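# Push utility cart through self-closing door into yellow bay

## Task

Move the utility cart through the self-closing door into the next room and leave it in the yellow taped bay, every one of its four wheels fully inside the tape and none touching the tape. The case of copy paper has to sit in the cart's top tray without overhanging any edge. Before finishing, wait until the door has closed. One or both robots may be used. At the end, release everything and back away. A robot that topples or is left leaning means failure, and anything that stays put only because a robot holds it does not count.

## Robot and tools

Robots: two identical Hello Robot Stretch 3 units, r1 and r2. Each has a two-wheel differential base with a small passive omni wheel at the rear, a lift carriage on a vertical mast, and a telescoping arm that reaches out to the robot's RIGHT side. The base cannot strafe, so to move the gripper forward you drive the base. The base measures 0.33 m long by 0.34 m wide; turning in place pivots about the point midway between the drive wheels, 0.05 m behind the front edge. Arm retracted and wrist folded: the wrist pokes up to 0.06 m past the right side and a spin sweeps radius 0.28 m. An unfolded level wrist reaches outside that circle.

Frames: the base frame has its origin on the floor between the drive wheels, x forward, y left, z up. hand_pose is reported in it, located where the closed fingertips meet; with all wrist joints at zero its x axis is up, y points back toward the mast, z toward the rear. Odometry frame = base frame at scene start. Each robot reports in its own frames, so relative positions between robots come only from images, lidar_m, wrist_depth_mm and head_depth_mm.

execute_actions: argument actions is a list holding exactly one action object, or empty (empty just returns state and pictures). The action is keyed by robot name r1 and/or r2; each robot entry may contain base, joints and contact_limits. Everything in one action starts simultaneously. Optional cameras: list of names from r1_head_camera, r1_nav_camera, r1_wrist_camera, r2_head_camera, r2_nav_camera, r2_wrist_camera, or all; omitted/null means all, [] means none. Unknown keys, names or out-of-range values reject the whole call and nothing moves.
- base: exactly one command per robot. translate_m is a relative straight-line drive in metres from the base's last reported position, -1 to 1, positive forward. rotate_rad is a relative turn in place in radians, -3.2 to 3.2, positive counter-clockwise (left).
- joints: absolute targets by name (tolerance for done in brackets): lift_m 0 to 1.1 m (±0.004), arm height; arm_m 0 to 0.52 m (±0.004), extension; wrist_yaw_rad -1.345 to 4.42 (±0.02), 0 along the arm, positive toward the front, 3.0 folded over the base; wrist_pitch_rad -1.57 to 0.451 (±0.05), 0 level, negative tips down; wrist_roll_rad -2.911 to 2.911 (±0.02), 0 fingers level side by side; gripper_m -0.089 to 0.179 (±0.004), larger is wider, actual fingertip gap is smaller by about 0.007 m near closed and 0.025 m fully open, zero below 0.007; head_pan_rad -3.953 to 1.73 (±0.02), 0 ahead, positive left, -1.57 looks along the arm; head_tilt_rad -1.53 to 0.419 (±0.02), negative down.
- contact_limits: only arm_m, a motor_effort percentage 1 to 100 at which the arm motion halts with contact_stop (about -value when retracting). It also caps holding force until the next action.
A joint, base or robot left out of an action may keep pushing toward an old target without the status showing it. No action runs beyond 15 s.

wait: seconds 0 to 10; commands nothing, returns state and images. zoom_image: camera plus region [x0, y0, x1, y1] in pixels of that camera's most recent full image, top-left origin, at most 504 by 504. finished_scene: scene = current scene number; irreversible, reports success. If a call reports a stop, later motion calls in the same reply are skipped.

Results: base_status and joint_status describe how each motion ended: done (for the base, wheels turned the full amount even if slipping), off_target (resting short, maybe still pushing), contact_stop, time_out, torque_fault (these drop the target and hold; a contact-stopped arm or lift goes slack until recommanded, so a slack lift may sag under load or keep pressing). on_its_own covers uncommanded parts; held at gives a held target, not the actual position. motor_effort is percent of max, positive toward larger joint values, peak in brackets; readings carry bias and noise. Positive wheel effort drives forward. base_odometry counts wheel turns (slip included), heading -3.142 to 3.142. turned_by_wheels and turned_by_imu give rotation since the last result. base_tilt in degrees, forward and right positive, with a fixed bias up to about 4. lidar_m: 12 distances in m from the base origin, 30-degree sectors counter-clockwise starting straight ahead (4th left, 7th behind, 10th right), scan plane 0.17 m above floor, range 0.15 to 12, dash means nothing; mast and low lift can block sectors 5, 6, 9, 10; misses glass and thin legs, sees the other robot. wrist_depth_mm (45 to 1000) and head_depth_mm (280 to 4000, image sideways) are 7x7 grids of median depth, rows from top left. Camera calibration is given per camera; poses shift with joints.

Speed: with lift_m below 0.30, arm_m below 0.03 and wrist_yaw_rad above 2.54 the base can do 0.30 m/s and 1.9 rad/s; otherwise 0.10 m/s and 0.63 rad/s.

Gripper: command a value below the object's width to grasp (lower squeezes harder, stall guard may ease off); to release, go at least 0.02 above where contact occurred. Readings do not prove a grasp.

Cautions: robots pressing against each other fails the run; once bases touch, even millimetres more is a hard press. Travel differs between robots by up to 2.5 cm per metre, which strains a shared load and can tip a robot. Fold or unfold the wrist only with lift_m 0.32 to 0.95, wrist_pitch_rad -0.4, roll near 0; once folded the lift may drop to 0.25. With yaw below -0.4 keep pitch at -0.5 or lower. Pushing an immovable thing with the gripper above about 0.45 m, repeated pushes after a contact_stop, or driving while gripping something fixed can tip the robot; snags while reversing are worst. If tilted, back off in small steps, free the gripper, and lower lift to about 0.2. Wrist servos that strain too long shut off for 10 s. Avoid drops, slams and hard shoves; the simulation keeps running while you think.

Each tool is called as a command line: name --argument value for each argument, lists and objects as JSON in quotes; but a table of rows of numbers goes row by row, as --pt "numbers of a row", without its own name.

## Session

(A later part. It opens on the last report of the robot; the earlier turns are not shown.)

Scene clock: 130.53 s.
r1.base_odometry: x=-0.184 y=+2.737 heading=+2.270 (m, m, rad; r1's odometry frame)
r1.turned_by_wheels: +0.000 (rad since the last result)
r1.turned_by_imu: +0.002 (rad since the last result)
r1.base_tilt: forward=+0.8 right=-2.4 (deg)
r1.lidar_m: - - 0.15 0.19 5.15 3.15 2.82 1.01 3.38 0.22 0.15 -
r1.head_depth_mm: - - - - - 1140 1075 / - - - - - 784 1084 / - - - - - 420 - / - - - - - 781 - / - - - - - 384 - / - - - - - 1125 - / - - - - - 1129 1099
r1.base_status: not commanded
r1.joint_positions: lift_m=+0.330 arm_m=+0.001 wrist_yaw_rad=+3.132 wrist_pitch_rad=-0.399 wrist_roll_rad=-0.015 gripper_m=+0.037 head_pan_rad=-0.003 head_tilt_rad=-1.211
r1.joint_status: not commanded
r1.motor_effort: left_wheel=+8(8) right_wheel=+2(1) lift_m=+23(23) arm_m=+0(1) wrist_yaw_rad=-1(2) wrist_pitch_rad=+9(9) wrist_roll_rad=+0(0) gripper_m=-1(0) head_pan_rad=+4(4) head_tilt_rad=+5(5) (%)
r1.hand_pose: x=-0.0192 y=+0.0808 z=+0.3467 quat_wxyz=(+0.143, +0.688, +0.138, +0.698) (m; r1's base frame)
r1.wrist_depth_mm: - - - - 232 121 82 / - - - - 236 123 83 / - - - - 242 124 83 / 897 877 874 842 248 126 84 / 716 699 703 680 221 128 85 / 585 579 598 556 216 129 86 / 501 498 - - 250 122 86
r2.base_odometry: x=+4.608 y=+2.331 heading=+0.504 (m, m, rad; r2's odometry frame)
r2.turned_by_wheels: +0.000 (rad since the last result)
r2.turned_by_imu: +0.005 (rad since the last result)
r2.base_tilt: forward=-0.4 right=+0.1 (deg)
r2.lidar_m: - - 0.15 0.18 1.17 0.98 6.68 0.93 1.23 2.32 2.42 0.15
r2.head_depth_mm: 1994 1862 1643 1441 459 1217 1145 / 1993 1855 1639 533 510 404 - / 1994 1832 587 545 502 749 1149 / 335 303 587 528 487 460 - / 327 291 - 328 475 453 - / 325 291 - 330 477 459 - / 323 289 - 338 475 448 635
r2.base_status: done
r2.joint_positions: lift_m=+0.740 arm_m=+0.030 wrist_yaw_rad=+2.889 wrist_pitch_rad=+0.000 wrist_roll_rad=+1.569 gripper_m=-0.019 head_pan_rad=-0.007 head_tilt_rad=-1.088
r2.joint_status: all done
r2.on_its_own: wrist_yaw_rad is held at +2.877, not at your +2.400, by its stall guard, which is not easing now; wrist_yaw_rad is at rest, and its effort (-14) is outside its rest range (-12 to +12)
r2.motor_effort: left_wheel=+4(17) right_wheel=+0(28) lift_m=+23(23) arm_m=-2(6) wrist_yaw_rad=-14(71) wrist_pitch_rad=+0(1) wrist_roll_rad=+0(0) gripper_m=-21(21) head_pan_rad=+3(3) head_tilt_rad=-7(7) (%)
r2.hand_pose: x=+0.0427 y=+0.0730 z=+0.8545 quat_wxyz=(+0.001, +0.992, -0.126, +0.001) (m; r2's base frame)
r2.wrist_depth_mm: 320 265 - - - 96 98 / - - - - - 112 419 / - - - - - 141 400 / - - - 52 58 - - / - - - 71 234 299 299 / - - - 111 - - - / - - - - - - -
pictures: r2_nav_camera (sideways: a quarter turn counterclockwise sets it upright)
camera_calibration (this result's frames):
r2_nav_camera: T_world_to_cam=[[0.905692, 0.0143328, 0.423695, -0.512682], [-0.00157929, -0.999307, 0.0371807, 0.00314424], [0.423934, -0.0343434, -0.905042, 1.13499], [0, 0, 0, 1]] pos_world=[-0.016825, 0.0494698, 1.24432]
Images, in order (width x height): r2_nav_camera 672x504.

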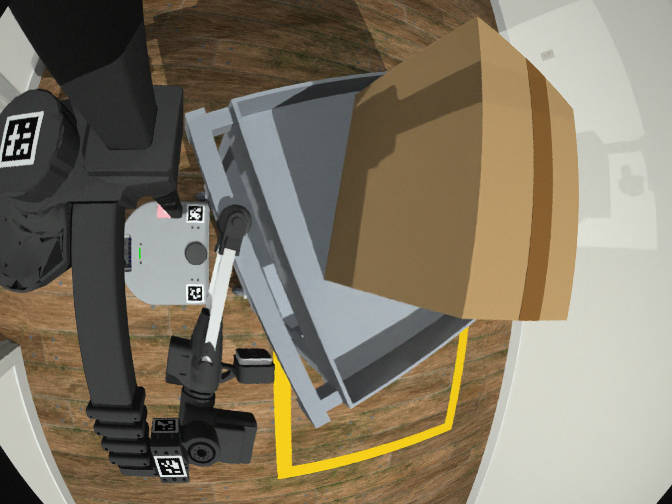

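execute_actions --actions '[{"r2":{"base":{"translate_m":0.4}},"r1":{"base":{"translate_m":-0.3}}}]' --cameras '[]'

execute_actions --actions '[{"r2":{"base":{"translate_m":-0.12},"joints":{"wrist_yaw_rad":2.3,"arm_m":0.25,"head_pan_rad":-0.3}},"r1":{"base":{"rotate_rad":2.0}}}]' --cameras '["r2_nav_camera","r1_nav_camera"]'

Scene clock: 138.53 s.
r1.base_odometry: x=+0.009 y=+2.507 heading=+2.270 (m, m, rad; r1's odometry frame)
r1.turned_by_wheels: +0.000 (rad since the last result)
r1.turned_by_imu: +0.000 (rad since the last result)
r1.base_tilt: forward=+0.9 right=-2.5 (deg)
r1.lidar_m: 0.15 - 0.15 0.18 4.65 2.84 2.54 0.94 0.80 1.78 0.39 0.16
r1.head_depth_mm: - - - 427 1237 1157 1077 / - - - 359 995 1175 1090 / - - - 322 623 1177 - / - - - - 454 1170 - / - - - - 373 777 - / - - - - 334 681 - / - - - - 303 485 1087
r1.base_status: done
r1.joint_positions: lift_m=+0.330 arm_m=+0.001 wrist_yaw_rad=+3.132 wrist_pitch_rad=-0.399 wrist_roll_rad=-0.015 gripper_m=+0.037 head_pan_rad=-0.003 head_tilt_rad=-1.199
r1.joint_status: not commanded
r1.motor_effort: left_wheel=+2(2) right_wheel=+1(4) lift_m=+23(23) arm_m=+0(1) wrist_yaw_rad=-2(1) wrist_pitch_rad=+9(9) wrist_roll_rad=+0(0) gripper_m=-1(1) head_pan_rad=+4(4) head_tilt_rad=+0(5) (%)
r1.hand_pose: x=-0.0191 y=+0.0808 z=+0.3467 quat_wxyz=(+0.143, +0.688, +0.138, +0.698) (m; r1's base frame)
r1.wrist_depth_mm: - - - 301 203 152 121 / - - - 332 214 160 126 / - - - 367 228 166 131 / 903 889 - 401 245 175 136 / 707 707 692 453 243 184 141 / 588 581 595 497 259 194 147 / 498 497 - - 297 196 153
r2.base_odometry: x=+4.959 y=+2.525 heading=+0.504 (m, m, rad; r2's odometry frame)
r2.turned_by_wheels: +0.000 (rad since the last result)
r2.turned_by_imu: +0.004 (rad since the last result)
r2.base_tilt: forward=-0.5 right=+0.2 (deg)
r2.lidar_m: - - 0.15 0.17 1.72 1.33 1.69 1.30 1.81 2.32 2.18 0.15
r2.head_depth_mm: 1595 1801 1635 1442 471 1220 1145 / 1587 1815 1629 531 492 1225 1135 / 1588 1808 578 544 509 1157 - / 1499 583 597 535 494 705 - / 326 291 - 336 479 421 - / 324 291 - 339 476 460 - / 322 290 - 344 476 451 625
r2.base_status: done
r2.joint_positions: lift_m=+0.740 arm_m=+0.030 wrist_yaw_rad=+2.867 wrist_pitch_rad=+0.000 wrist_roll_rad=+1.569 gripper_m=-0.019 head_pan_rad=-0.007 head_tilt_rad=-1.088
r2.joint_status: not commanded
r2.on_its_own: wrist_yaw_rad is held at +2.877, not at your +2.400, by its stall guard, which is not easing now
r2.motor_effort: left_wheel=+5(27) right_wheel=-1(6) lift_m=+23(23) arm_m=-1(1) wrist_yaw_rad=+10(13) wrist_pitch_rad=+0(0) wrist_roll_rad=+0(0) gripper_m=-22(22) head_pan_rad=+3(3) head_tilt_rad=-7(6) (%)
r2.hand_pose: x=+0.0482 y=+0.0716 z=+0.8546 quat_wxyz=(+0.000, +0.991, -0.137, +0.001) (m; r2's base frame)
r2.wrist_depth_mm: 264 245 243 - - 105 422 / - 358 324 48 51 121 445 / - - - 56 133 153 413 / - - - 69 166 - 391 / - - - 88 230 - 344 / - - - 123 - - 888 / - - - 254 - - -
pictures: none
No camera images: the call's "cameras" was empty. Leave "cameras" out to get every camera's image.

Scene clock: 144.37 s.
r1.base_odometry: x=+0.009 y=+2.507 heading=-2.012 (m, m, rad; r1's odometry frame)
r1.turned_by_wheels: +2.000 (rad since the last result)
r1.turned_by_imu: +0.871 (rad since the last result)
r1.base_tilt: forward=+0.9 right=-2.5 (deg)
r1.lidar_m: - - 0.15 0.19 2.41 1.02 0.62 2.07 1.56 0.21 0.15 -
r1.head_depth_mm: - - - - - 1136 1089 / - - - - - 835 1082 / - - - - - - - / - - - - - - - / - - - - - - - / - - - - - 1142 - / - - - - - 1140 1105
r1.base_status: done
r1.joint_positions: lift_m=+0.330 arm_m=+0.001 wrist_yaw_rad=+3.082 wrist_pitch_rad=-0.399 wrist_roll_rad=-0.015 gripper_m=+0.037 head_pan_rad=-0.003 head_tilt_rad=-1.219
r1.joint_status: not commanded
r1.on_its_own: wrist_yaw_rad is held at +3.079, not at your +3.130, by its stall guard, which is not easing now
r1.motor_effort: left_wheel=+16(21) right_wheel=+6(43) lift_m=+23(23) arm_m=+0(0) wrist_yaw_rad=-2(29) wrist_pitch_rad=+9(9) wrist_roll_rad=+0(0) gripper_m=+0(1) head_pan_rad=+5(8) head_tilt_rad=+7(8) (%)
r1.hand_pose: x=-0.0077 y=+0.0805 z=+0.3468 quat_wxyz=(+0.160, +0.691, +0.121, +0.694) (m; r1's base frame)
r1.wrist_depth_mm: - - - - 182 102 71 / - - - - 187 104 72 / - - - - 194 107 73 / 914 884 - 857 201 108 74 / 717 701 - 684 183 110 75 / 588 586 - 568 182 112 76 / 497 495 - - 222 107 77
r2.base_odometry: x=+4.854 y=+2.467 heading=+0.504 (m, m, rad; r2's odometry frame)
r2.turned_by_wheels: +0.000 (rad since the last result)
r2.turned_by_imu: -0.001 (rad since the last result)
r2.base_tilt: forward=-0.5 right=+0.2 (deg)
r2.lidar_m: 0.22 0.21 2.46 2.42 1.56 1.23 1.44 1.19 1.64 2.32 2.34 0.33
r2.head_depth_mm: 2010 1858 1643 1502 1308 1208 1122 / 1935 1840 1616 1464 1324 1208 1117 / 1877 1815 546 1430 1316 1206 - / 1799 649 568 830 1282 1202 - / 1711 657 593 495 851 1186 - / 358 418 519 531 434 1073 1117 / 342 398 487 535 447 1147 1097
r2.base_status: done
r2.joint_positions: lift_m=+0.740 arm_m=+0.250 wrist_yaw_rad=+2.299 wrist_pitch_rad=-0.018 wrist_roll_rad=+1.569 gripper_m=-0.019 head_pan_rad=-0.293 head_tilt_rad=-1.088
r2.joint_status: all done
r2.motor_effort: left_wheel=-2(12) right_wheel=+1(13) lift_m=+24(24) arm_m=+4(9) wrist_yaw_rad=+3(91) wrist_pitch_rad=+6(7) wrist_roll_rad=+0(0) gripper_m=-10(22) head_pan_rad=-3(22) head_tilt_rad=-7(7) (%)
r2.hand_pose: x=+0.1696 y=-0.2244 z=+0.8499 quat_wxyz=(+0.009, +0.912, -0.409, -0.002) (m; r2's base frame)
r2.wrist_depth_mm: - - - 328 336 339 339 / - - 550 334 922 662 448 / - - 449 344 951 657 451 / - 461 434 362 981 645 379 / - - 511 370 957 645 390 / - - - - - 594 401 / - - - 409 - 538 417
pictures: r1_nav_camera (sideways: a quarter turn counterclockwise sets it upright), r2_nav_camera (sideways: a quarter turn counterclockwise sets it upright)
camera_calibration (this result's frames):
r1_nav_camera: T_world_to_cam=[[0.928048, 0.00496612, 0.372428, -0.44773], [0.012994, -0.999734, -0.0190485, 0.0784112], [0.372235, 0.0225172, -0.927865, 1.16449], [0, 0, 0, 1]] pos_world=[-0.018969, 0.0543926, 1.24874]
r2_nav_camera: T_world_to_cam=[[0.872891, -0.241962, 0.423694, -0.512481], [-0.283658, -0.958205, 0.0371807, 0.00486493], [0.396989, -0.152639, -0.905042, 1.13516], [0, 0, 0, 1]] pos_world=[-0.00192514, 0.0539297, 1.24432]
Images, in order (width x height): r1_nav_camera 672x504, r2_nav_camera 672x504.

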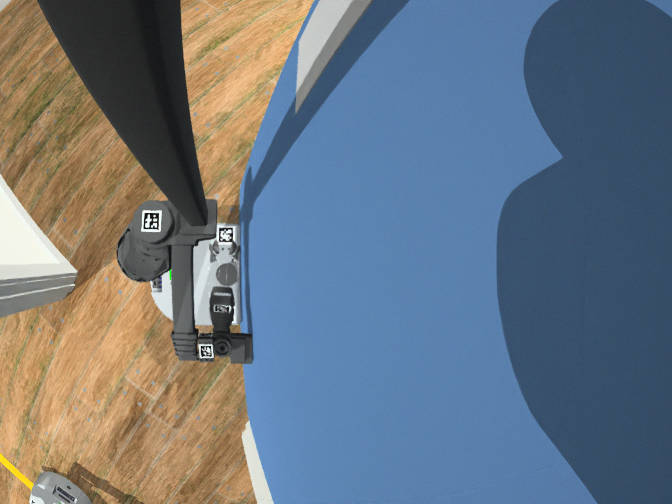

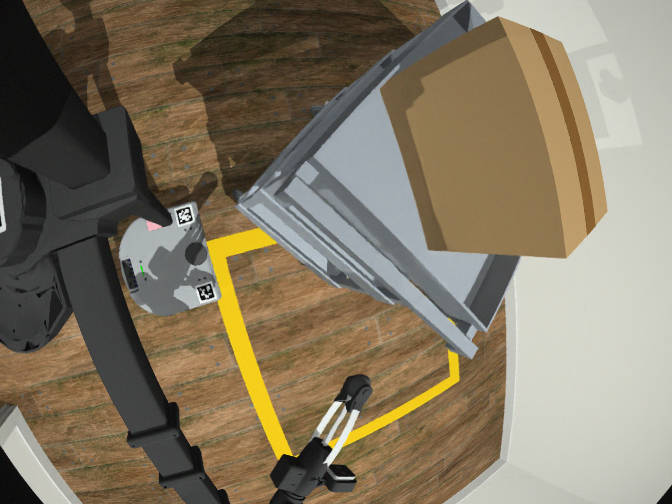

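execute_actions --actions '[{"r2":{"base":{"translate_m":0.11},"joints":{"gripper_m":0.1,"arm_m":0.15,"lift_m":0.75}},"r1":{"base":{"rotate_rad":1.6}}}]' --cameras '["r2_head_camera","r1_nav_camera"]'

Scene clock: 151.07 s.
r1.base_odometry: x=+0.009 y=+2.507 heading=-0.412 (m, m, rad; r1's odometry frame)
r1.turned_by_wheels: +1.601 (rad since the last result)
r1.turned_by_imu: +0.330 (rad since the last result)
r1.base_tilt: forward=+0.8 right=-2.5 (deg)
r1.lidar_m: - - 0.15 0.19 1.15 0.43 0.49 1.51 2.06 0.22 0.15 -
r1.head_depth_mm: - - - - - 1137 1079 / - - - - - 802 - / - - - - - - - / - - - - - - - / - - - - - - - / - - - - - 1140 - / - - - - - 1141 1104
r1.base_status: done
r1.joint_positions: lift_m=+0.330 arm_m=+0.001 wrist_yaw_rad=+3.029 wrist_pitch_rad=-0.399 wrist_roll_rad=-0.015 gripper_m=+0.037 head_pan_rad=-0.002 head_tilt_rad=-1.214
r1.joint_status: not commanded
r1.on_its_own: wrist_yaw_rad is held at +3.026, not at your +3.130, by its stall guard, which is not easing now; left_wheel is at rest, and its effort (+21) is outside its rest range (-18 to +18)
r1.motor_effort: left_wheel=+21(29) right_wheel=+3(33) lift_m=+22(23) arm_m=+0(0) wrist_yaw_rad=-1(27) wrist_pitch_rad=+9(9) wrist_roll_rad=+0(0) gripper_m=-1(1) head_pan_rad=+4(4) head_tilt_rad=+6(8) (%)
r1.hand_pose: x=+0.0042 y=+0.0794 z=+0.3468 quat_wxyz=(+0.179, +0.694, +0.103, +0.690) (m; r1's base frame)
r1.wrist_depth_mm: - - - - 145 87 62 / - - - - 150 89 63 / - - - - 156 91 64 / 889 909 854 823 163 93 65 / 717 703 - 667 151 95 66 / 590 580 - 549 152 98 67 / 501 498 - - 187 94 68
r2.base_odometry: x=+4.950 y=+2.520 heading=+0.504 (m, m, rad; r2's odometry frame)
r2.turned_by_wheels: +0.000 (rad since the last result)
r2.turned_by_imu: +0.001 (rad since the last result)
r2.base_tilt: forward=-0.3 right=+0.2 (deg)
r2.lidar_m: 0.15 - 2.49 2.42 1.71 1.33 1.45 1.29 1.80 2.33 2.19 0.19
r2.head_depth_mm: 1890 1850 1635 1464 1365 1213 1121 / 1803 1835 565 1422 1331 1206 1112 / 1740 1832 581 557 1275 1207 - / 1683 1808 605 544 445 1190 - / 1611 320 386 518 497 394 - / 324 294 352 465 489 459 361 / 321 289 330 428 486 446 378
r2.base_status: done
r2.joint_positions: lift_m=+0.750 arm_m=+0.150 wrist_yaw_rad=+2.299 wrist_pitch_rad=-0.019 wrist_roll_rad=+1.569 gripper_m=+0.100 head_pan_rad=-0.293 head_tilt_rad=-1.088
r2.joint_status: all done
r2.motor_effort: left_wheel=-2(5) right_wheel=+1(5) lift_m=+29(30) arm_m=-4(3) wrist_yaw_rad=+1(2) wrist_pitch_rad=+6(6) wrist_roll_rad=+0(0) gripper_m=+0(96) head_pan_rad=-2(3) head_tilt_rad=-7(7) (%)
r2.hand_pose: x=+0.1695 y=-0.1251 z=+0.8595 quat_wxyz=(+0.009, +0.912, -0.409, -0.003) (m; r2's base frame)
r2.wrist_depth_mm: - - - 137 193 684 441 / - 358 365 141 199 670 456 / - 299 304 146 205 679 458 / 289 273 277 152 215 678 459 / - 321 317 158 220 650 454 / - - 391 163 230 574 453 / - - - 170 240 547 452
pictures: r1_nav_camera (sideways: a quarter turn counterclockwise sets it upright), r2_head_camera (sideways: a quarter turn clockwise sets it upright)
camera_calibration (this result's frames):
r1_nav_camera: T_world_to_cam=[[0.926403, 0.00588438, 0.376486, -0.453006], [0.0140624, -0.999721, -0.0189773, 0.0783121], [0.37627, 0.0228749, -0.926228, 1.16234], [0, 0, 0, 1]] pos_world=[-0.0187898, 0.0543674, 1.24863]
r2_head_camera: T_world_to_cam=[[-0.8609, 0.251264, -0.442399, 0.598462], [0.297825, 0.953872, -0.0378031, 0.0480223], [0.412494, -0.164302, -0.896021, 1.12565], [0, 0, 0, 1]] pos_world=[0.0365917, -0.0112326, 1.27518]
Images, in order (width x height): r1_nav_camera 672x504, r2_head_camera 896x504.

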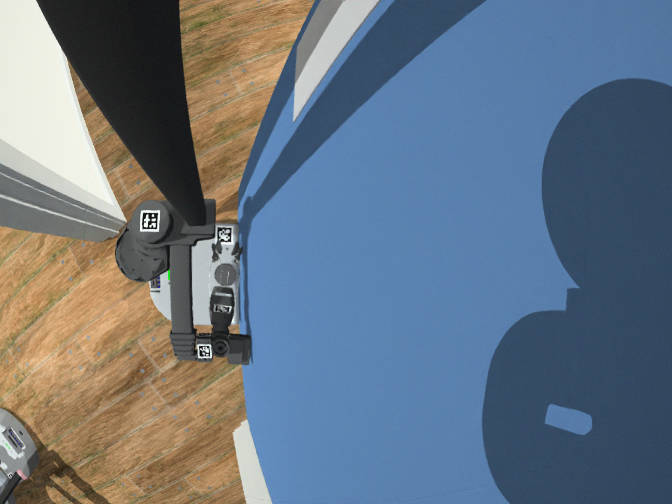

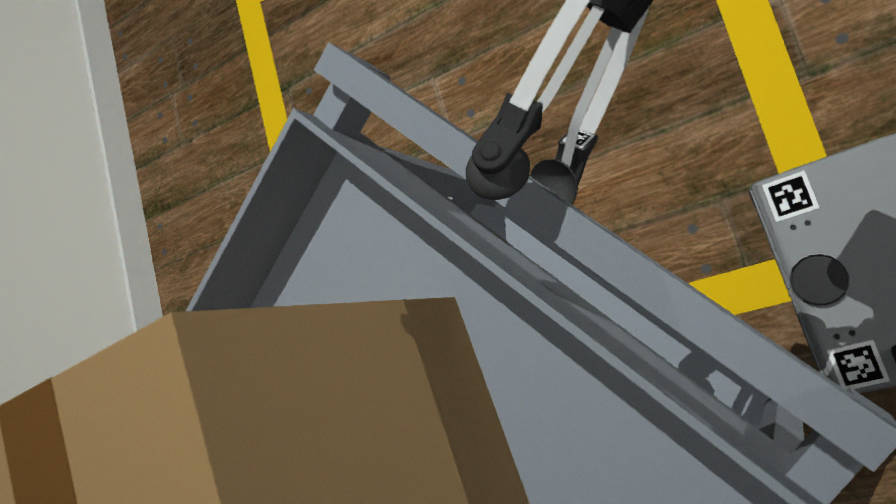

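execute_actions --actions '[{"r2":{"joints":{"arm_m":0.105}},"r1":{"base":{"translate_m":-0.1}}}]' --cameras '[]'

execute_actions --actions '[{"r2":{"joints":{"gripper_m":-0.025}},"r1":{"base":{"rotate_rad":0.5}}}]' --cameras '[]'

execute_actions --actions '[{"r2":{"base":{"rotate_rad":0.45},"joints":{"arm_m":0.22,"wrist_yaw_rad":2.0}}}]' --cameras '["r2_nav_camera","r1_nav_camera"]'

Scene clock: 157.10 s.
r1.base_odometry: x=-0.082 y=+2.547 heading=-0.412 (m, m, rad; r1's odometry frame)
r1.turned_by_wheels: +0.000 (rad since the last result)
r1.turned_by_imu: +0.000 (rad since the last result)
r1.base_tilt: forward=+0.8 right=-2.4 (deg)
r1.lidar_m: - - 0.15 0.19 0.76 0.35 0.42 1.44 1.84 0.63 0.15 -
r1.head_depth_mm: - - - - 368 1157 1082 / - - - - - 1136 1093 / - - - - - 839 - / - - - - - 547 - / - - - - - 472 - / - - - - - 824 - / - - - - - 702 1094
r1.base_status: done
r1.joint_positions: lift_m=+0.330 arm_m=+0.001 wrist_yaw_rad=+3.029 wrist_pitch_rad=-0.399 wrist_roll_rad=-0.015 gripper_m=+0.037 head_pan_rad=-0.002 head_tilt_rad=-1.199
r1.joint_status: not commanded
r1.on_its_own: wrist_yaw_rad is held at +3.026, not at your +3.130, by its stall guard, which is not easing now
r1.motor_effort: left_wheel=+7(10) right_wheel=+1(3) lift_m=+23(23) arm_m=+0(0) wrist_yaw_rad=-2(2) wrist_pitch_rad=+9(9) wrist_roll_rad=+0(0) gripper_m=-1(1) head_pan_rad=+4(3) head_tilt_rad=+0(6) (%)
r1.hand_pose: x=+0.0043 y=+0.0794 z=+0.3468 quat_wxyz=(+0.179, +0.694, +0.103, +0.690) (m; r1's base frame)
r1.wrist_depth_mm: - - - 305 155 104 78 / - - - - 163 107 80 / - - - - 172 111 82 / 850 891 871 787 181 115 84 / 659 700 - 648 174 119 86 / 510 583 - 534 180 124 89 / 433 499 - - 221 122 91
r2.base_odometry: x=+4.950 y=+2.520 heading=+0.504 (m, m, rad; r2's odometry frame)
r2.turned_by_wheels: +0.000 (rad since the last result)
r2.turned_by_imu: +0.000 (rad since the last result)
r2.base_tilt: forward=-0.4 right=+0.2 (deg)
r2.lidar_m: 0.15 - 2.49 2.42 1.71 1.33 1.43 1.29 1.80 2.32 2.19 0.19
r2.head_depth_mm: 1909 1856 1633 1466 1350 1194 1118 / 1823 1837 564 1422 1355 1208 1125 / 1747 1810 579 529 1293 1206 - / 1694 1821 603 544 420 1185 - / 1609 320 385 518 496 394 - / 324 295 351 464 489 458 361 / 321 289 330 428 487 446 378
r2.base_status: not commanded
r2.joint_positions: lift_m=+0.750 arm_m=+0.105 wrist_yaw_rad=+2.299 wrist_pitch_rad=-0.019 wrist_roll_rad=+1.569 gripper_m=+0.100 head_pan_rad=-0.293 head_tilt_rad=-1.088
r2.joint_status: all done
r2.motor_effort: left_wheel=-2(2) right_wheel=+1(1) lift_m=+29(29) arm_m=-4(7) wrist_yaw_rad=+1(2) wrist_pitch_rad=+6(6) wrist_roll_rad=+0(0) gripper_m=+2(0) head_pan_rad=-3(4) head_tilt_rad=-7(7) (%)
r2.hand_pose: x=+0.1695 y=-0.0801 z=+0.8595 quat_wxyz=(+0.009, +0.913, -0.409, -0.003) (m; r2's base frame)
r2.wrist_depth_mm: - 342 352 111 167 582 463 / 285 274 280 116 173 582 460 / 238 240 240 120 180 632 462 / 275 268 270 124 186 620 452 / - 313 312 128 192 656 455 / - 401 386 133 201 566 455 / - - - 139 209 - 431
pictures: none
No camera images: the call's "cameras" was empty. Leave "cameras" out to get every camera's image.

Scene clock: 159.13 s.
r1.base_odometry: x=-0.083 y=+2.547 heading=+0.089 (m, m, rad; r1's odometry frame)
r1.turned_by_wheels: +0.500 (rad since the last result)
r1.turned_by_imu: +0.231 (rad since the last result)
r1.base_tilt: forward=+0.8 right=-2.4 (deg)
r1.lidar_m: - - 0.15 0.19 0.32 0.32 3.07 1.40 3.09 0.22 0.15 -
r1.head_depth_mm: - - - - - 1139 1081 / - - - - - 803 - / - - - - - - - / - - - - - - - / - - - - - - - / - - - - - 1134 - / - - - - - 1143 1108
r1.base_status: done
r1.joint_positions: lift_m=+0.330 arm_m=+0.001 wrist_yaw_rad=+3.029 wrist_pitch_rad=-0.399 wrist_roll_rad=-0.015 gripper_m=+0.037 head_pan_rad=-0.003 head_tilt_rad=-1.215
r1.joint_status: not commanded
r1.on_its_own: wrist_yaw_rad is held at +3.026, not at your +3.130, by its stall guard, which is not easing now; left_wheel is at rest, and its effort (+20) is outside its rest range (-18 to +18)
r1.motor_effort: left_wheel=+20(30) right_wheel=+5(38) lift_m=+22(22) arm_m=-1(1) wrist_yaw_rad=-2(5) wrist_pitch_rad=+9(9) wrist_roll_rad=+0(0) gripper_m=-1(1) head_pan_rad=+4(6) head_tilt_rad=+6(6) (%)
r1.hand_pose: x=+0.0042 y=+0.0794 z=+0.3469 quat_wxyz=(+0.179, +0.694, +0.103, +0.689) (m; r1's base frame)
r1.wrist_depth_mm: 391 - - - 144 87 62 / 296 - - - 150 89 63 / 275 524 - - 156 91 64 / 290 488 858 815 163 93 65 / 306 403 - 674 151 95 66 / 324 387 - 547 152 98 67 / 354 397 - - 188 94 68
r2.base_odometry: x=+4.950 y=+2.520 heading=+0.504 (m, m, rad; r2's odometry frame)
r2.turned_by_wheels: +0.000 (rad since the last result)
r2.turned_by_imu: +0.001 (rad since the last result)
r2.base_tilt: forward=-0.3 right=+0.4 (deg)
r2.lidar_m: 0.15 - 2.49 2.41 1.71 1.33 1.42 1.30 1.80 2.33 2.19 0.19
r2.head_depth_mm: 1879 1856 1642 1472 1347 1195 1123 / 1808 1859 567 1402 1354 1213 1119 / 1747 1831 587 561 1276 1211 - / 1682 1813 603 543 421 1188 - / 1622 309 382 515 497 393 - / 324 294 349 461 489 450 359 / 321 288 328 424 487 447 377
r2.base_status: not commanded
r2.joint_positions: lift_m=+0.750 arm_m=+0.105 wrist_yaw_rad=+2.296 wrist_pitch_rad=-0.028 wrist_roll_rad=+1.569 gripper_m=-0.024 head_pan_rad=-0.293 head_tilt_rad=-1.088
r2.joint_status: all done
r2.motor_effort: left_wheel=+1(2) right_wheel=-11(11) lift_m=+29(29) arm_m=+0(4) wrist_yaw_rad=+4(5) wrist_pitch_rad=+9(11) wrist_roll_rad=+0(0) gripper_m=-26(98) head_pan_rad=-3(2) head_tilt_rad=-6(7) (%)
r2.hand_pose: x=+0.1697 y=-0.0804 z=+0.8571 quat_wxyz=(+0.014, +0.912, -0.410, -0.005) (m; r2's base frame)
r2.wrist_depth_mm: - 334 349 110 166 578 458 / 273 268 276 113 172 619 451 / 233 234 238 117 177 614 454 / 269 263 267 121 184 654 454 / - 310 313 125 190 648 447 / - 377 372 129 199 603 453 / - - - 135 208 - 425
pictures: none
No camera images: the call's "cameras" was empty. Leave "cameras" out to get every camera's image.

Scene clock: 161.23 s.
r1.base_odometry: x=-0.083 y=+2.547 heading=+0.089 (m, m, rad; r1's odometry frame)
r1.turned_by_wheels: +0.000 (rad since the last result)
r1.turned_by_imu: +0.000 (rad since the last result)
r1.base_tilt: forward=+0.8 right=-2.5 (deg)
r1.lidar_m: - - 0.15 0.19 0.32 0.32 3.06 1.34 3.08 0.22 0.15 -
r1.head_depth_mm: - - - - - 1133 1082 / - - - - - 808 - / - - - - - - - / - - - - - - - / - - - - - - - / - - - - - 1144 - / - - - - - 1144 1099
r1.base_status: not commanded
r1.joint_positions: lift_m=+0.330 arm_m=+0.001 wrist_yaw_rad=+3.029 wrist_pitch_rad=-0.399 wrist_roll_rad=-0.015 gripper_m=+0.037 head_pan_rad=-0.003 head_tilt_rad=-1.215
r1.joint_status: not commanded
r1.on_its_own: wrist_yaw_rad is held at +3.026, not at your +3.130, by its stall guard, which is not easing now; left_wheel is at rest, and its effort (+20) is outside its rest range (-18 to +18)
r1.motor_effort: left_wheel=+20(20) right_wheel=+5(4) lift_m=+22(22) arm_m=+0(1) wrist_yaw_rad=-3(2) wrist_pitch_rad=+9(9) wrist_roll_rad=+0(0) gripper_m=+0(0) head_pan_rad=+5(4) head_tilt_rad=+5(6) (%)
r1.hand_pose: x=+0.0042 y=+0.0794 z=+0.3469 quat_wxyz=(+0.179, +0.694, +0.103, +0.689) (m; r1's base frame)
r1.wrist_depth_mm: 390 - - - 144 87 62 / 295 - - - 150 89 63 / 274 528 - - 156 91 64 / 289 494 861 814 163 93 65 / 305 406 - 678 151 95 66 / 326 388 - 548 152 98 67 / 354 398 - - 188 94 68
r2.base_odometry: x=+4.950 y=+2.520 heading=+0.955 (m, m, rad; r2's odometry frame)
r2.turned_by_wheels: +0.450 (rad since the last result)
r2.turned_by_imu: +0.451 (rad since the last result)
r2.base_tilt: forward=-0.4 right=+0.2 (deg)
r2.lidar_m: 0.16 2.14 2.42 1.85 1.33 1.40 1.29 1.66 2.32 2.36 0.32 0.16
r2.head_depth_mm: 349 413 606 479 1334 1224 1120 / 347 404 520 557 1276 1216 1117 / 344 398 509 546 512 1209 - / 340 392 498 544 440 1170 - / 335 386 490 540 504 1166 - / 331 380 481 548 1251 1195 1112 / 328 375 475 1229 1293 1185 1096
r2.base_status: done
r2.joint_positions: lift_m=+0.750 arm_m=+0.219 wrist_yaw_rad=+2.029 wrist_pitch_rad=-0.030 wrist_roll_rad=+1.574 gripper_m=-0.024 head_pan_rad=-0.293 head_tilt_rad=-1.088
r2.joint_status: wrist_yaw_rad off_target (ended at +2.029, target +2.000); the others done
r2.on_its_own: wrist_yaw_rad is at rest, and its effort (-33) is outside its rest range (-12 to +12)
r2.motor_effort: left_wheel=+4(19) right_wheel=-7(33) lift_m=+29(29) arm_m=+7(8) wrist_yaw_rad=-33(90) wrist_pitch_rad=+10(13) wrist_roll_rad=-2(2) gripper_m=-26(24) head_pan_rad=-3(3) head_tilt_rad=-7(7) (%)
r2.hand_pose: x=+0.2076 y=-0.2512 z=+0.8565 quat_wxyz=(+0.013, +0.849, -0.528, -0.009) (m; r2's base frame)
r2.wrist_depth_mm: - 333 342 102 158 549 447 / 273 270 274 106 165 576 452 / 228 232 234 110 171 605 448 / 255 252 254 114 178 614 443 / - 300 303 119 185 662 444 / - 370 365 124 194 599 442 / - - - 131 205 - 424
pictures: r1_nav_camera (sideways: a quarter turn counterclockwise sets it upright), r2_nav_camera (sideways: a quarter turn counterclockwise sets it upright)
camera_calibration (this result's frames):
r1_nav_camera: T_world_to_cam=[[0.926483, 0.00528344, 0.376299, -0.452763], [0.0134103, -0.99973, -0.0189806, 0.0783203], [0.376097, 0.0226315, -0.926304, 1.16244], [0, 0, 0, 1]] pos_world=[-0.0187653, 0.0543835, 1.24864]
r2_nav_camera: T_world_to_cam=[[0.872871, -0.242034, 0.423694, -0.512481], [-0.283737, -0.958181, 0.0371807, 0.00486542], [0.396976, -0.152672, -0.905042, 1.13516], [0, 0, 0, 1]] pos_world=[-0.00192068, 0.0539304, 1.24432]
Images, in order (width x height): r1_nav_camera 672x504, r2_nav_camera 672x504.

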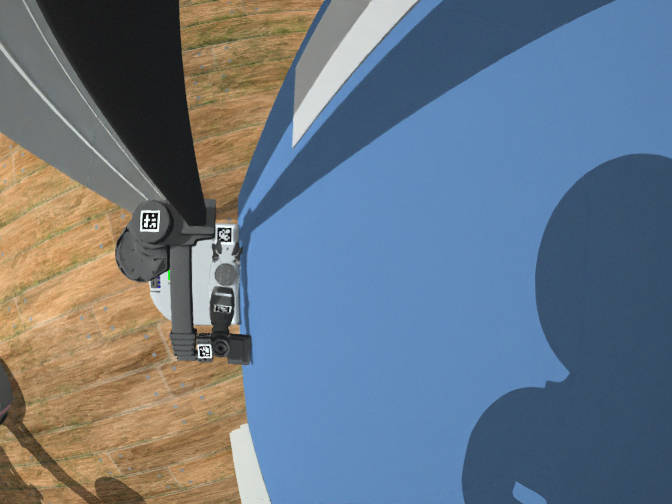

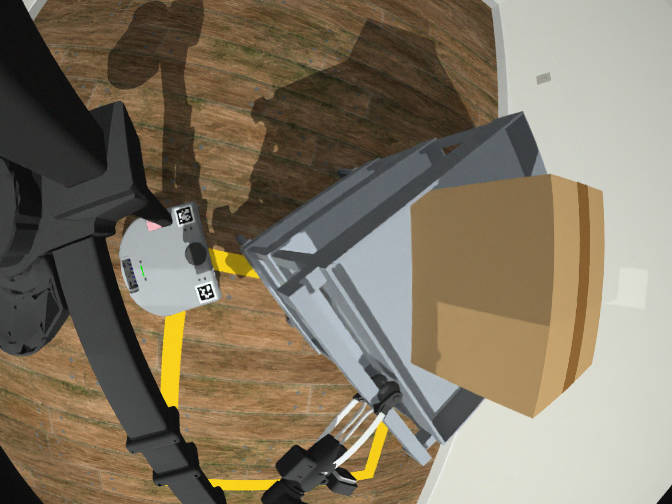

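Works.

execute_actions --actions '[{"r2":{"base":{"rotate_rad":0.5},"joints":{"arm_m":0.3,"wrist_yaw_rad":1.65}},"r1":{"base":{"translate_m":-0.08}}}]' --cameras '[]'

execute_actions --actions '[{"r2":{"base":{"rotate_rad":0.55},"joints":{"wrist_yaw_rad":1.3,"head_pan_rad":-0.8}},"r1":{"base":{"rotate_rad":0.4}}}]' --cameras '["r2_nav_camera"]'

execute_actions --actions '[{"r2":{"base":{"translate_m":-1.0},"joints":{"wrist_yaw_rad":1.5}},"r1":{"base":{"translate_m":-0.4}}}]' --cameras '["r2_nav_camera","r1_nav_camera"]'

Scene clock: 168.37 s.
r1.base_odometry: x=-0.162 y=+2.540 heading=+0.089 (m, m, rad; r1's odometry frame)
r1.turned_by_wheels: +0.000 (rad since the last result)
r1.turned_by_imu: +0.001 (rad since the last result)
r1.base_tilt: forward=+0.9 right=-2.5 (deg)
r1.lidar_m: - - 0.15 0.19 0.27 0.30 2.99 1.24 3.11 0.46 0.15 -
r1.head_depth_mm: - - - - - 1137 1084 / - - - - - 1069 1089 / - - - - - 683 - / - - - - - 540 - / - - - - - 463 - / - - - - - 1127 - / - - - - - 1132 1092
r1.base_status: done
r1.joint_positions: lift_m=+0.330 arm_m=+0.001 wrist_yaw_rad=+3.029 wrist_pitch_rad=-0.399 wrist_roll_rad=-0.015 gripper_m=+0.037 head_pan_rad=-0.003 head_tilt_rad=-1.199
r1.joint_status: not commanded
r1.on_its_own: wrist_yaw_rad is held at +3.026, not at your +3.130, by its stall guard, which is not easing now
r1.motor_effort: left_wheel=+8(11) right_wheel=+0(3) lift_m=+22(22) arm_m=+0(1) wrist_yaw_rad=-2(2) wrist_pitch_rad=+9(9) wrist_roll_rad=+0(0) gripper_m=-1(0) head_pan_rad=+4(4) head_tilt_rad=-1(6) (%)
r1.hand_pose: x=+0.0043 y=+0.0794 z=+0.3469 quat_wxyz=(+0.179, +0.694, +0.102, +0.689) (m; r1's base frame)
r1.wrist_depth_mm: 219 - - - 153 100 74 / 228 - - - 160 103 76 / 241 264 - - 169 107 78 / 260 281 867 787 177 110 80 / 284 307 - 642 169 114 82 / 318 335 - 549 175 118 84 / 488 366 - - 214 115 86
r2.base_odometry: x=+4.950 y=+2.520 heading=+1.454 (m, m, rad; r2's odometry frame)
r2.turned_by_wheels: +0.500 (rad since the last result)
r2.turned_by_imu: +0.425 (rad since the last result)
r2.base_tilt: forward=-0.6 right=+0.2 (deg)
r2.lidar_m: 0.71 2.41 2.10 1.34 1.32 1.29 1.54 2.33 2.35 1.73 0.35 0.32
r2.head_depth_mm: 459 550 613 561 1290 1210 1119 / 469 561 611 511 1210 1207 1119 / 477 573 588 886 1097 1209 - / 781 640 995 1208 1279 1204 - / 775 1076 1392 1448 1315 1198 - / 2006 1800 1603 1433 1298 1190 1111 / 2052 1765 1578 1418 1298 1192 1097
r2.base_status: done
r2.joint_positions: lift_m=+0.750 arm_m=+0.300 wrist_yaw_rad=+1.629 wrist_pitch_rad=-0.032 wrist_roll_rad=+1.574 gripper_m=-0.024 head_pan_rad=-0.297 head_tilt_rad=-1.089
r2.joint_status: wrist_yaw_rad off_target (ended at +1.629, target +1.650); the others done
r2.on_its_own: wrist_yaw_rad is at rest, and its effort (+25) is outside its rest range (-12 to +12)
r2.motor_effort: left_wheel=-8(100) right_wheel=+8(52) lift_m=+28(29) arm_m=+2(7) wrist_yaw_rad=+25(91) wrist_pitch_rad=+11(13) wrist_roll_rad=-2(2) gripper_m=-24(24) head_pan_rad=-1(3) head_tilt_rad=-6(6) (%)
r2.hand_pose: x=+0.2335 y=-0.4299 z=+0.8560 quat_wxyz=(+0.011, +0.727, -0.686, -0.012) (m; r2's base frame)
r2.wrist_depth_mm: - - - 111 169 610 427 / - 315 324 113 173 614 448 / 249 250 256 116 176 603 448 / 240 245 248 119 181 642 446 / 284 280 282 121 185 636 445 / - 326 326 124 190 607 441 / - 398 425 128 197 - 443
pictures: none
No camera images: the call's "cameras" was empty. Leave "cameras" out to get every camera's image.

Scene clock: 171.50 s.
r1.base_odometry: x=-0.162 y=+2.540 heading=+0.489 (m, m, rad; r1's odometry frame)
r1.turned_by_wheels: +0.400 (rad since the last result)
r1.turned_by_imu: +0.180 (rad since the last result)
r1.base_tilt: forward=+0.8 right=-2.5 (deg)
r1.lidar_m: - - 0.15 0.20 0.26 2.69 1.20 1.20 2.83 0.21 0.15 -
r1.head_depth_mm: - - - - - 1142 1084 / - - - - - 787 - / - - - - - - - / - - - - - - - / - - - - - - - / - - - - - 1143 - / - - - - - 1137 734
r1.base_status: done
r1.joint_positions: lift_m=+0.330 arm_m=+0.001 wrist_yaw_rad=+3.033 wrist_pitch_rad=-0.399 wrist_roll_rad=-0.015 gripper_m=+0.037 head_pan_rad=-0.002 head_tilt_rad=-1.212
r1.joint_status: not commanded
r1.on_its_own: wrist_yaw_rad is held at +3.026, not at your +3.130, by its stall guard, which is not easing now
r1.motor_effort: left_wheel=+15(17) right_wheel=+11(40) lift_m=+21(22) arm_m=+0(1) wrist_yaw_rad=-5(12) wrist_pitch_rad=+9(9) wrist_roll_rad=+0(0) gripper_m=-1(1) head_pan_rad=+4(5) head_tilt_rad=+5(5) (%)
r1.hand_pose: x=+0.0034 y=+0.0795 z=+0.3469 quat_wxyz=(+0.177, +0.694, +0.104, +0.690) (m; r1's base frame)
r1.wrist_depth_mm: - - 269 - 147 88 62 / - - 290 - 153 90 63 / - 279 312 - 159 92 64 / 902 312 348 828 166 94 66 / 713 655 - 675 154 96 67 / 587 564 - 555 154 99 68 / 505 496 - - 190 95 69
r2.base_odometry: x=+4.950 y=+2.520 heading=+2.004 (m, m, rad; r2's odometry frame)
r2.turned_by_wheels: +0.550 (rad since the last result)
r2.turned_by_imu: +0.462 (rad since the last result)
r2.base_tilt: forward=-0.4 right=+0.1 (deg)
r2.lidar_m: 2.42 2.32 1.40 1.33 1.33 1.47 2.32 2.33 1.79 0.66 0.52 0.51
r2.head_depth_mm: 630 632 1020 1445 1327 1224 1126 / 634 618 1021 1323 1325 1210 1130 / 659 623 1017 1292 1306 1215 - / 685 600 997 1258 1311 1212 - / 712 1074 1386 1419 1309 1195 1128 / 1989 1796 1583 1427 1304 1194 1097 / 2029 1775 1571 1433 1296 1183 1094
r2.base_status: done
r2.joint_positions: lift_m=+0.750 arm_m=+0.300 wrist_yaw_rad=+1.261 wrist_pitch_rad=-0.028 wrist_roll_rad=+1.574 gripper_m=-0.024 head_pan_rad=-0.797 head_tilt_rad=-1.090
r2.joint_status: wrist_yaw_rad off_target (ended at +1.261, target +1.300); the others done
r2.on_its_own: wrist_yaw_rad is held at +1.254, not at your +1.300, by its stall guard, which is not easing now
r2.motor_effort: left_wheel=-2(100) right_wheel=+0(56) lift_m=+28(28) arm_m=-1(2) wrist_yaw_rad=-7(81) wrist_pitch_rad=+9(13) wrist_roll_rad=-2(3) gripper_m=-23(26) head_pan_rad=-2(28) head_tilt_rad=-5(6) (%)
r2.hand_pose: x=+0.2219 y=-0.5229 z=+0.8572 quat_wxyz=(+0.007, +0.589, -0.808, -0.012) (m; r2's base frame)
r2.wrist_depth_mm: 250 253 260 89 144 148 451 / 219 222 228 94 152 546 453 / 226 227 231 100 163 577 450 / 300 281 284 107 175 615 453 / - 362 366 115 188 591 445 / - - - 124 207 - 442 / - - - 139 232 - 409
pictures: r2_nav_camera (sideways: a quarter turn counterclockwise sets it upright)
camera_calibration (this result's frames):
r2_nav_camera: T_world_to_cam=[[0.648453, -0.633917, 0.421495, -0.508248], [-0.710813, -0.702399, 0.0371678, 0.00748744], [0.272496, -0.323706, -0.906069, 1.13725], [0, 0, 0, 1]] pos_world=[0.0250006, 0.0512064, 1.24437]
Images, in order (width x height): r2_nav_camera 672x504.

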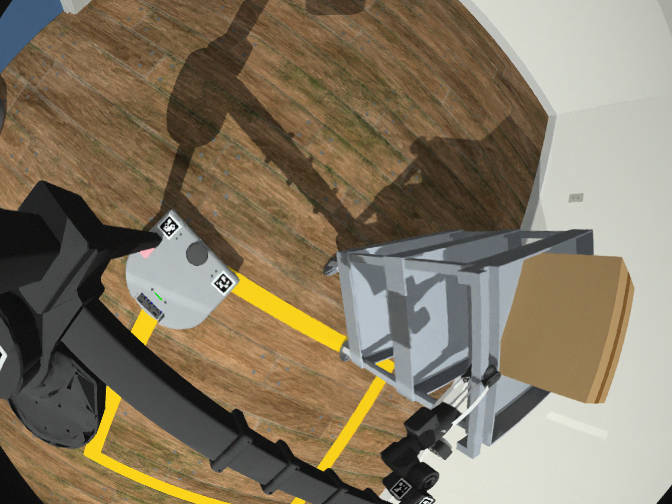

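Scene clock: 182.97 s.
r1.base_odometry: x=-0.515 y=+2.352 heading=+0.489 (m, m, rad; r1's odometry frame)
r1.turned_by_wheels: +0.000 (rad since the last result)
r1.turned_by_imu: +0.000 (rad since the last result)
r1.base_tilt: forward=+0.8 right=-2.4 (deg)
r1.lidar_m: 0.35 0.34 0.33 0.65 2.14 0.98 1.69 1.47 2.90 2.63 0.60 0.38
r1.head_depth_mm: 339 428 578 891 1262 1160 1073 / 332 417 561 852 1252 1170 1097 / 326 408 542 809 1239 1183 - / 320 398 525 770 1226 1188 - / 314 388 508 737 1222 1189 - / 307 379 493 706 1042 1172 - / 303 370 477 637 814 1162 1095
r1.base_status: done
r1.joint_positions: lift_m=+0.330 arm_m=+0.001 wrist_yaw_rad=+3.029 wrist_pitch_rad=-0.399 wrist_roll_rad=-0.015 gripper_m=+0.037 head_pan_rad=-0.002 head_tilt_rad=-1.199
r1.joint_status: not commanded
r1.on_its_own: wrist_yaw_rad is held at +3.026, not at your +3.130, by its stall guard, which is not easing now
r1.motor_effort: left_wheel=+2(8) right_wheel=-1(7) lift_m=+22(22) arm_m=+0(0) wrist_yaw_rad=-2(4) wrist_pitch_rad=+9(8) wrist_roll_rad=+0(0) gripper_m=-2(0) head_pan_rad=+3(4) head_tilt_rad=-1(6) (%)
r1.hand_pose: x=+0.0043 y=+0.0794 z=+0.3469 quat_wxyz=(+0.179, +0.694, +0.102, +0.689) (m; r1's base frame)
r1.wrist_depth_mm: - - - 916 482 314 278 / - - - - 506 324 301 / - - - - 532 342 324 / 856 887 880 859 565 368 344 / 714 709 - 680 537 407 354 / 592 581 - 564 519 447 365 / 504 499 - - 482 461 375
r2.base_odometry: x=+5.370 y=+1.612 heading=+2.004 (m, m, rad; r2's odometry frame)
r2.turned_by_wheels: +0.000 (rad since the last result)
r2.turned_by_imu: -0.001 (rad since the last result)
r2.base_tilt: forward=-0.4 right=+0.2 (deg)
r2.lidar_m: 1.40 1.91 0.92 1.01 1.02 1.20 1.35 1.35 1.60 1.80 1.80 1.31
r2.head_depth_mm: 1731 1848 1600 1465 1321 1217 1117 / 1838 1865 1610 1464 1314 1211 1118 / 1941 1827 1619 1449 1314 1220 - / 2013 1816 1599 1448 1315 1208 - / 2019 1809 1620 1432 1308 1200 1130 / 2046 1751 1602 1435 1297 1200 1107 / 1354 1631 1578 1429 1300 1188 1100
r2.base_status: done
r2.joint_positions: lift_m=+0.750 arm_m=+0.300 wrist_yaw_rad=+1.502 wrist_pitch_rad=-0.020 wrist_roll_rad=+1.574 gripper_m=-0.024 head_pan_rad=-0.797 head_tilt_rad=-1.090
r2.joint_status: all done
r2.motor_effort: left_wheel=-3(15) right_wheel=+2(24) lift_m=+27(28) arm_m=-1(1) wrist_yaw_rad=-1(77) wrist_pitch_rad=+7(9) wrist_roll_rad=-2(2) gripper_m=-12(24) head_pan_rad=-1(2) head_tilt_rad=-6(5) (%)
r2.hand_pose: x=+0.2337 y=-0.4627 z=+0.8592 quat_wxyz=(+0.006, +0.682, -0.731, -0.008) (m; r2's base frame)
r2.wrist_depth_mm: - - - - - - - / - - - - - - - / - - - - - - - / - - - - - - - / - - - - - - - / - - - - - - - / - - - - - - -
pictures: r1_nav_camera (sideways: a quarter turn counterclockwise sets it upright), r2_nav_camera (sideways: a quarter turn counterclockwise sets it upright)
camera_calibration (this result's frames):
r1_nav_camera: T_world_to_cam=[[0.920453, 0.00601106, 0.390808, -0.471622], [0.0144777, -0.99972, -0.0187219, 0.0779775], [0.390586, 0.0228907, -0.920282, 1.15453], [0, 0, 0, 1]] pos_world=[-0.0179677, 0.0543626, 1.24827]
r2_nav_camera: T_world_to_cam=[[0.648453, -0.633917, 0.421495, -0.508248], [-0.710813, -0.702399, 0.0371678, 0.00748744], [0.272496, -0.323705, -0.906069, 1.13725], [0, 0, 0, 1]] pos_world=[0.0250006, 0.0512064, 1.24437]
Images, in order (width x height): r1_nav_camera 672x504, r2_nav_camera 672x504.

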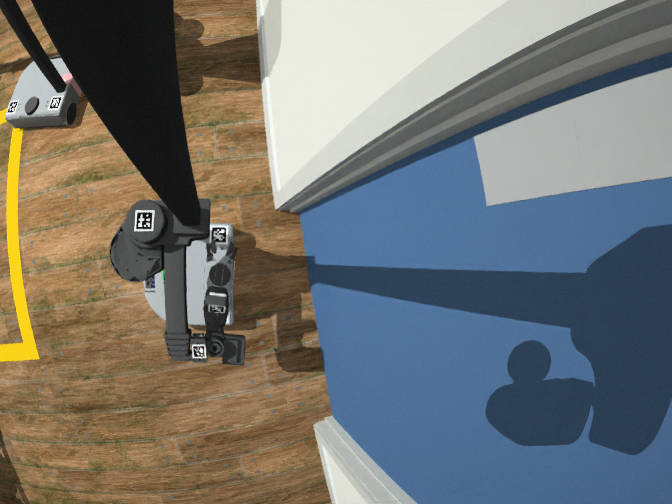

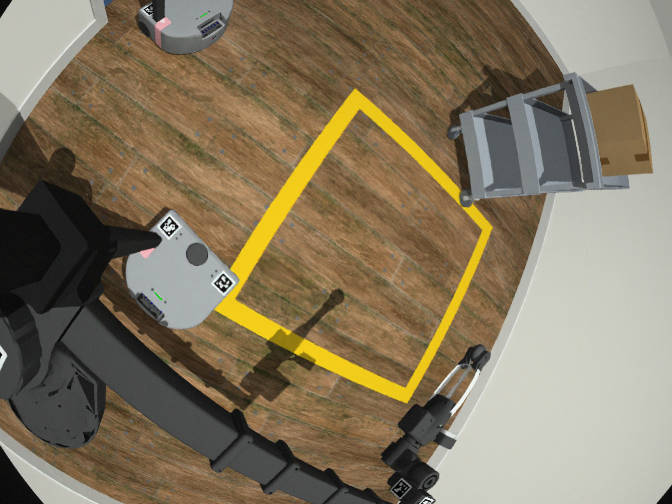

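execute_actions --actions '[{"r2":{"base":{"translate_m":1.0},"joints":{"gripper_m":0.1,"lift_m":0.745,"head_tilt_rad":-0.8,"head_pan_rad":-1.0}}}]' --cameras '["r2_head_camera"]'

Scene clock: 196.33 s.
r1.base_odometry: x=-0.515 y=+2.352 heading=+0.489 (m, m, rad; r1's odometry frame)
r1.turned_by_wheels: +0.000 (rad since the last result)
r1.turned_by_imu: +0.002 (rad since the last result)
r1.base_tilt: forward=+0.8 right=-2.4 (deg)
r1.lidar_m: 0.35 0.34 0.33 0.65 2.14 2.61 1.69 0.82 2.90 2.64 0.60 0.38
r1.head_depth_mm: 339 430 579 898 1265 1159 1076 / 332 418 561 843 1244 1178 1089 / 326 408 540 811 1235 1179 - / 320 398 524 768 1229 1189 - / 314 389 509 736 1220 1183 - / 308 379 493 705 1040 1165 - / 303 369 479 637 814 1162 1084
r1.base_status: not commanded
r1.joint_positions: lift_m=+0.330 arm_m=+0.001 wrist_yaw_rad=+3.029 wrist_pitch_rad=-0.399 wrist_roll_rad=-0.015 gripper_m=+0.037 head_pan_rad=-0.002 head_tilt_rad=-1.199
r1.joint_status: not commanded
r1.on_its_own: wrist_yaw_rad is held at +3.026, not at your +3.130, by its stall guard, which is not easing now
r1.motor_effort: left_wheel=+2(2) right_wheel=-1(2) lift_m=+21(22) arm_m=+0(0) wrist_yaw_rad=-2(2) wrist_pitch_rad=+8(8) wrist_roll_rad=+0(0) gripper_m=-1(0) head_pan_rad=+4(4) head_tilt_rad=+0(0) (%)
r1.hand_pose: x=+0.0043 y=+0.0794 z=+0.3469 quat_wxyz=(+0.179, +0.694, +0.102, +0.689) (m; r1's base frame)
r1.wrist_depth_mm: - - - 908 481 313 280 / - - - - 510 324 301 / - - - - 535 341 324 / 906 881 866 848 565 370 346 / 709 704 - 680 540 408 354 / 589 583 - 565 517 449 365 / 502 500 - - 483 463 376
r2.base_odometry: x=+4.950 y=+2.520 heading=+2.004 (m, m, rad; r2's odometry frame)
r2.turned_by_wheels: +0.000 (rad since the last result)
r2.turned_by_imu: +0.003 (rad since the last result)
r2.base_tilt: forward=-0.4 right=+0.3 (deg)
r2.lidar_m: 2.42 2.31 1.40 1.32 1.31 1.46 2.33 2.33 1.79 0.64 0.50 0.50
r2.head_depth_mm: 1339 1509 752 1859 1498 1310 1162 / 1370 1520 834 1050 1423 1315 1154 / 720 642 731 1079 1242 1278 1154 / 673 632 729 1050 1019 1255 1149 / 668 645 750 658 969 1213 1149 / 659 653 760 641 1265 1288 1140 / 1503 694 1165 1731 1507 1297 1146
r2.base_status: done
r2.joint_positions: lift_m=+0.745 arm_m=+0.300 wrist_yaw_rad=+1.502 wrist_pitch_rad=-0.020 wrist_roll_rad=+1.574 gripper_m=+0.100 head_pan_rad=-0.993 head_tilt_rad=-0.804
r2.joint_status: all done
r2.motor_effort: left_wheel=-3(5) right_wheel=+3(6) lift_m=+24(24) arm_m=-1(1) wrist_yaw_rad=-2(2) wrist_pitch_rad=+7(7) wrist_roll_rad=-2(3) gripper_m=+0(96) head_pan_rad=-3(17) head_tilt_rad=+2(24) (%)
r2.hand_pose: x=+0.2337 y=-0.4628 z=+0.8544 quat_wxyz=(+0.006, +0.682, -0.731, -0.008) (m; r2's base frame)
r2.wrist_depth_mm: 198 199 197 74 129 134 456 / 252 246 245 81 144 552 452 / - 321 322 90 160 570 449 / - - - 101 181 - 451 / - - - 119 207 - 405 / - - - 140 240 - 372 / - - - 177 304 309 315
pictures: r2_head_camera (sideways: a quarter turn clockwise sets it upright)
camera_calibration (this result's frames):
r2_head_camera: T_world_to_cam=[[-0.409411, 0.612879, -0.675841, 0.899831], [0.847792, 0.529262, -0.0336202, 0.039235], [0.337092, -0.586737, -0.73628, 0.918445], [0, 0, 0, 1]] pos_world=[0.0255374, -0.0333675, 1.28569]
Images, in order (width x height): r2_head_camera 896x504.

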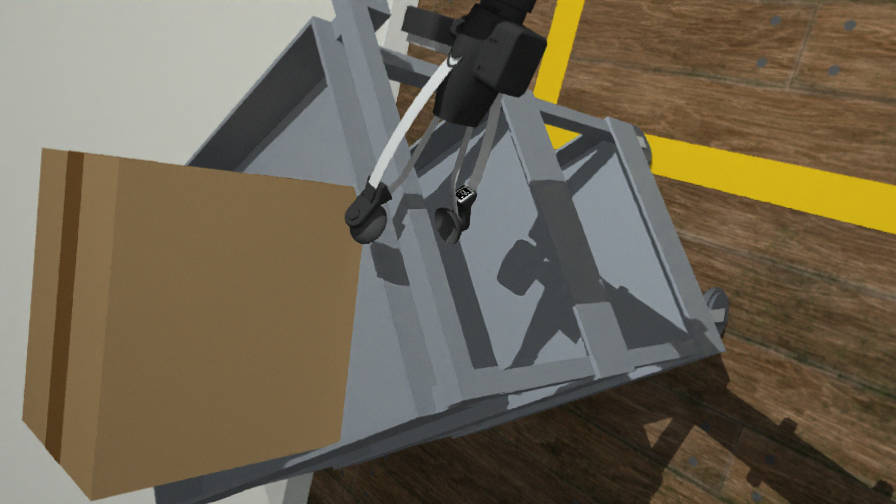

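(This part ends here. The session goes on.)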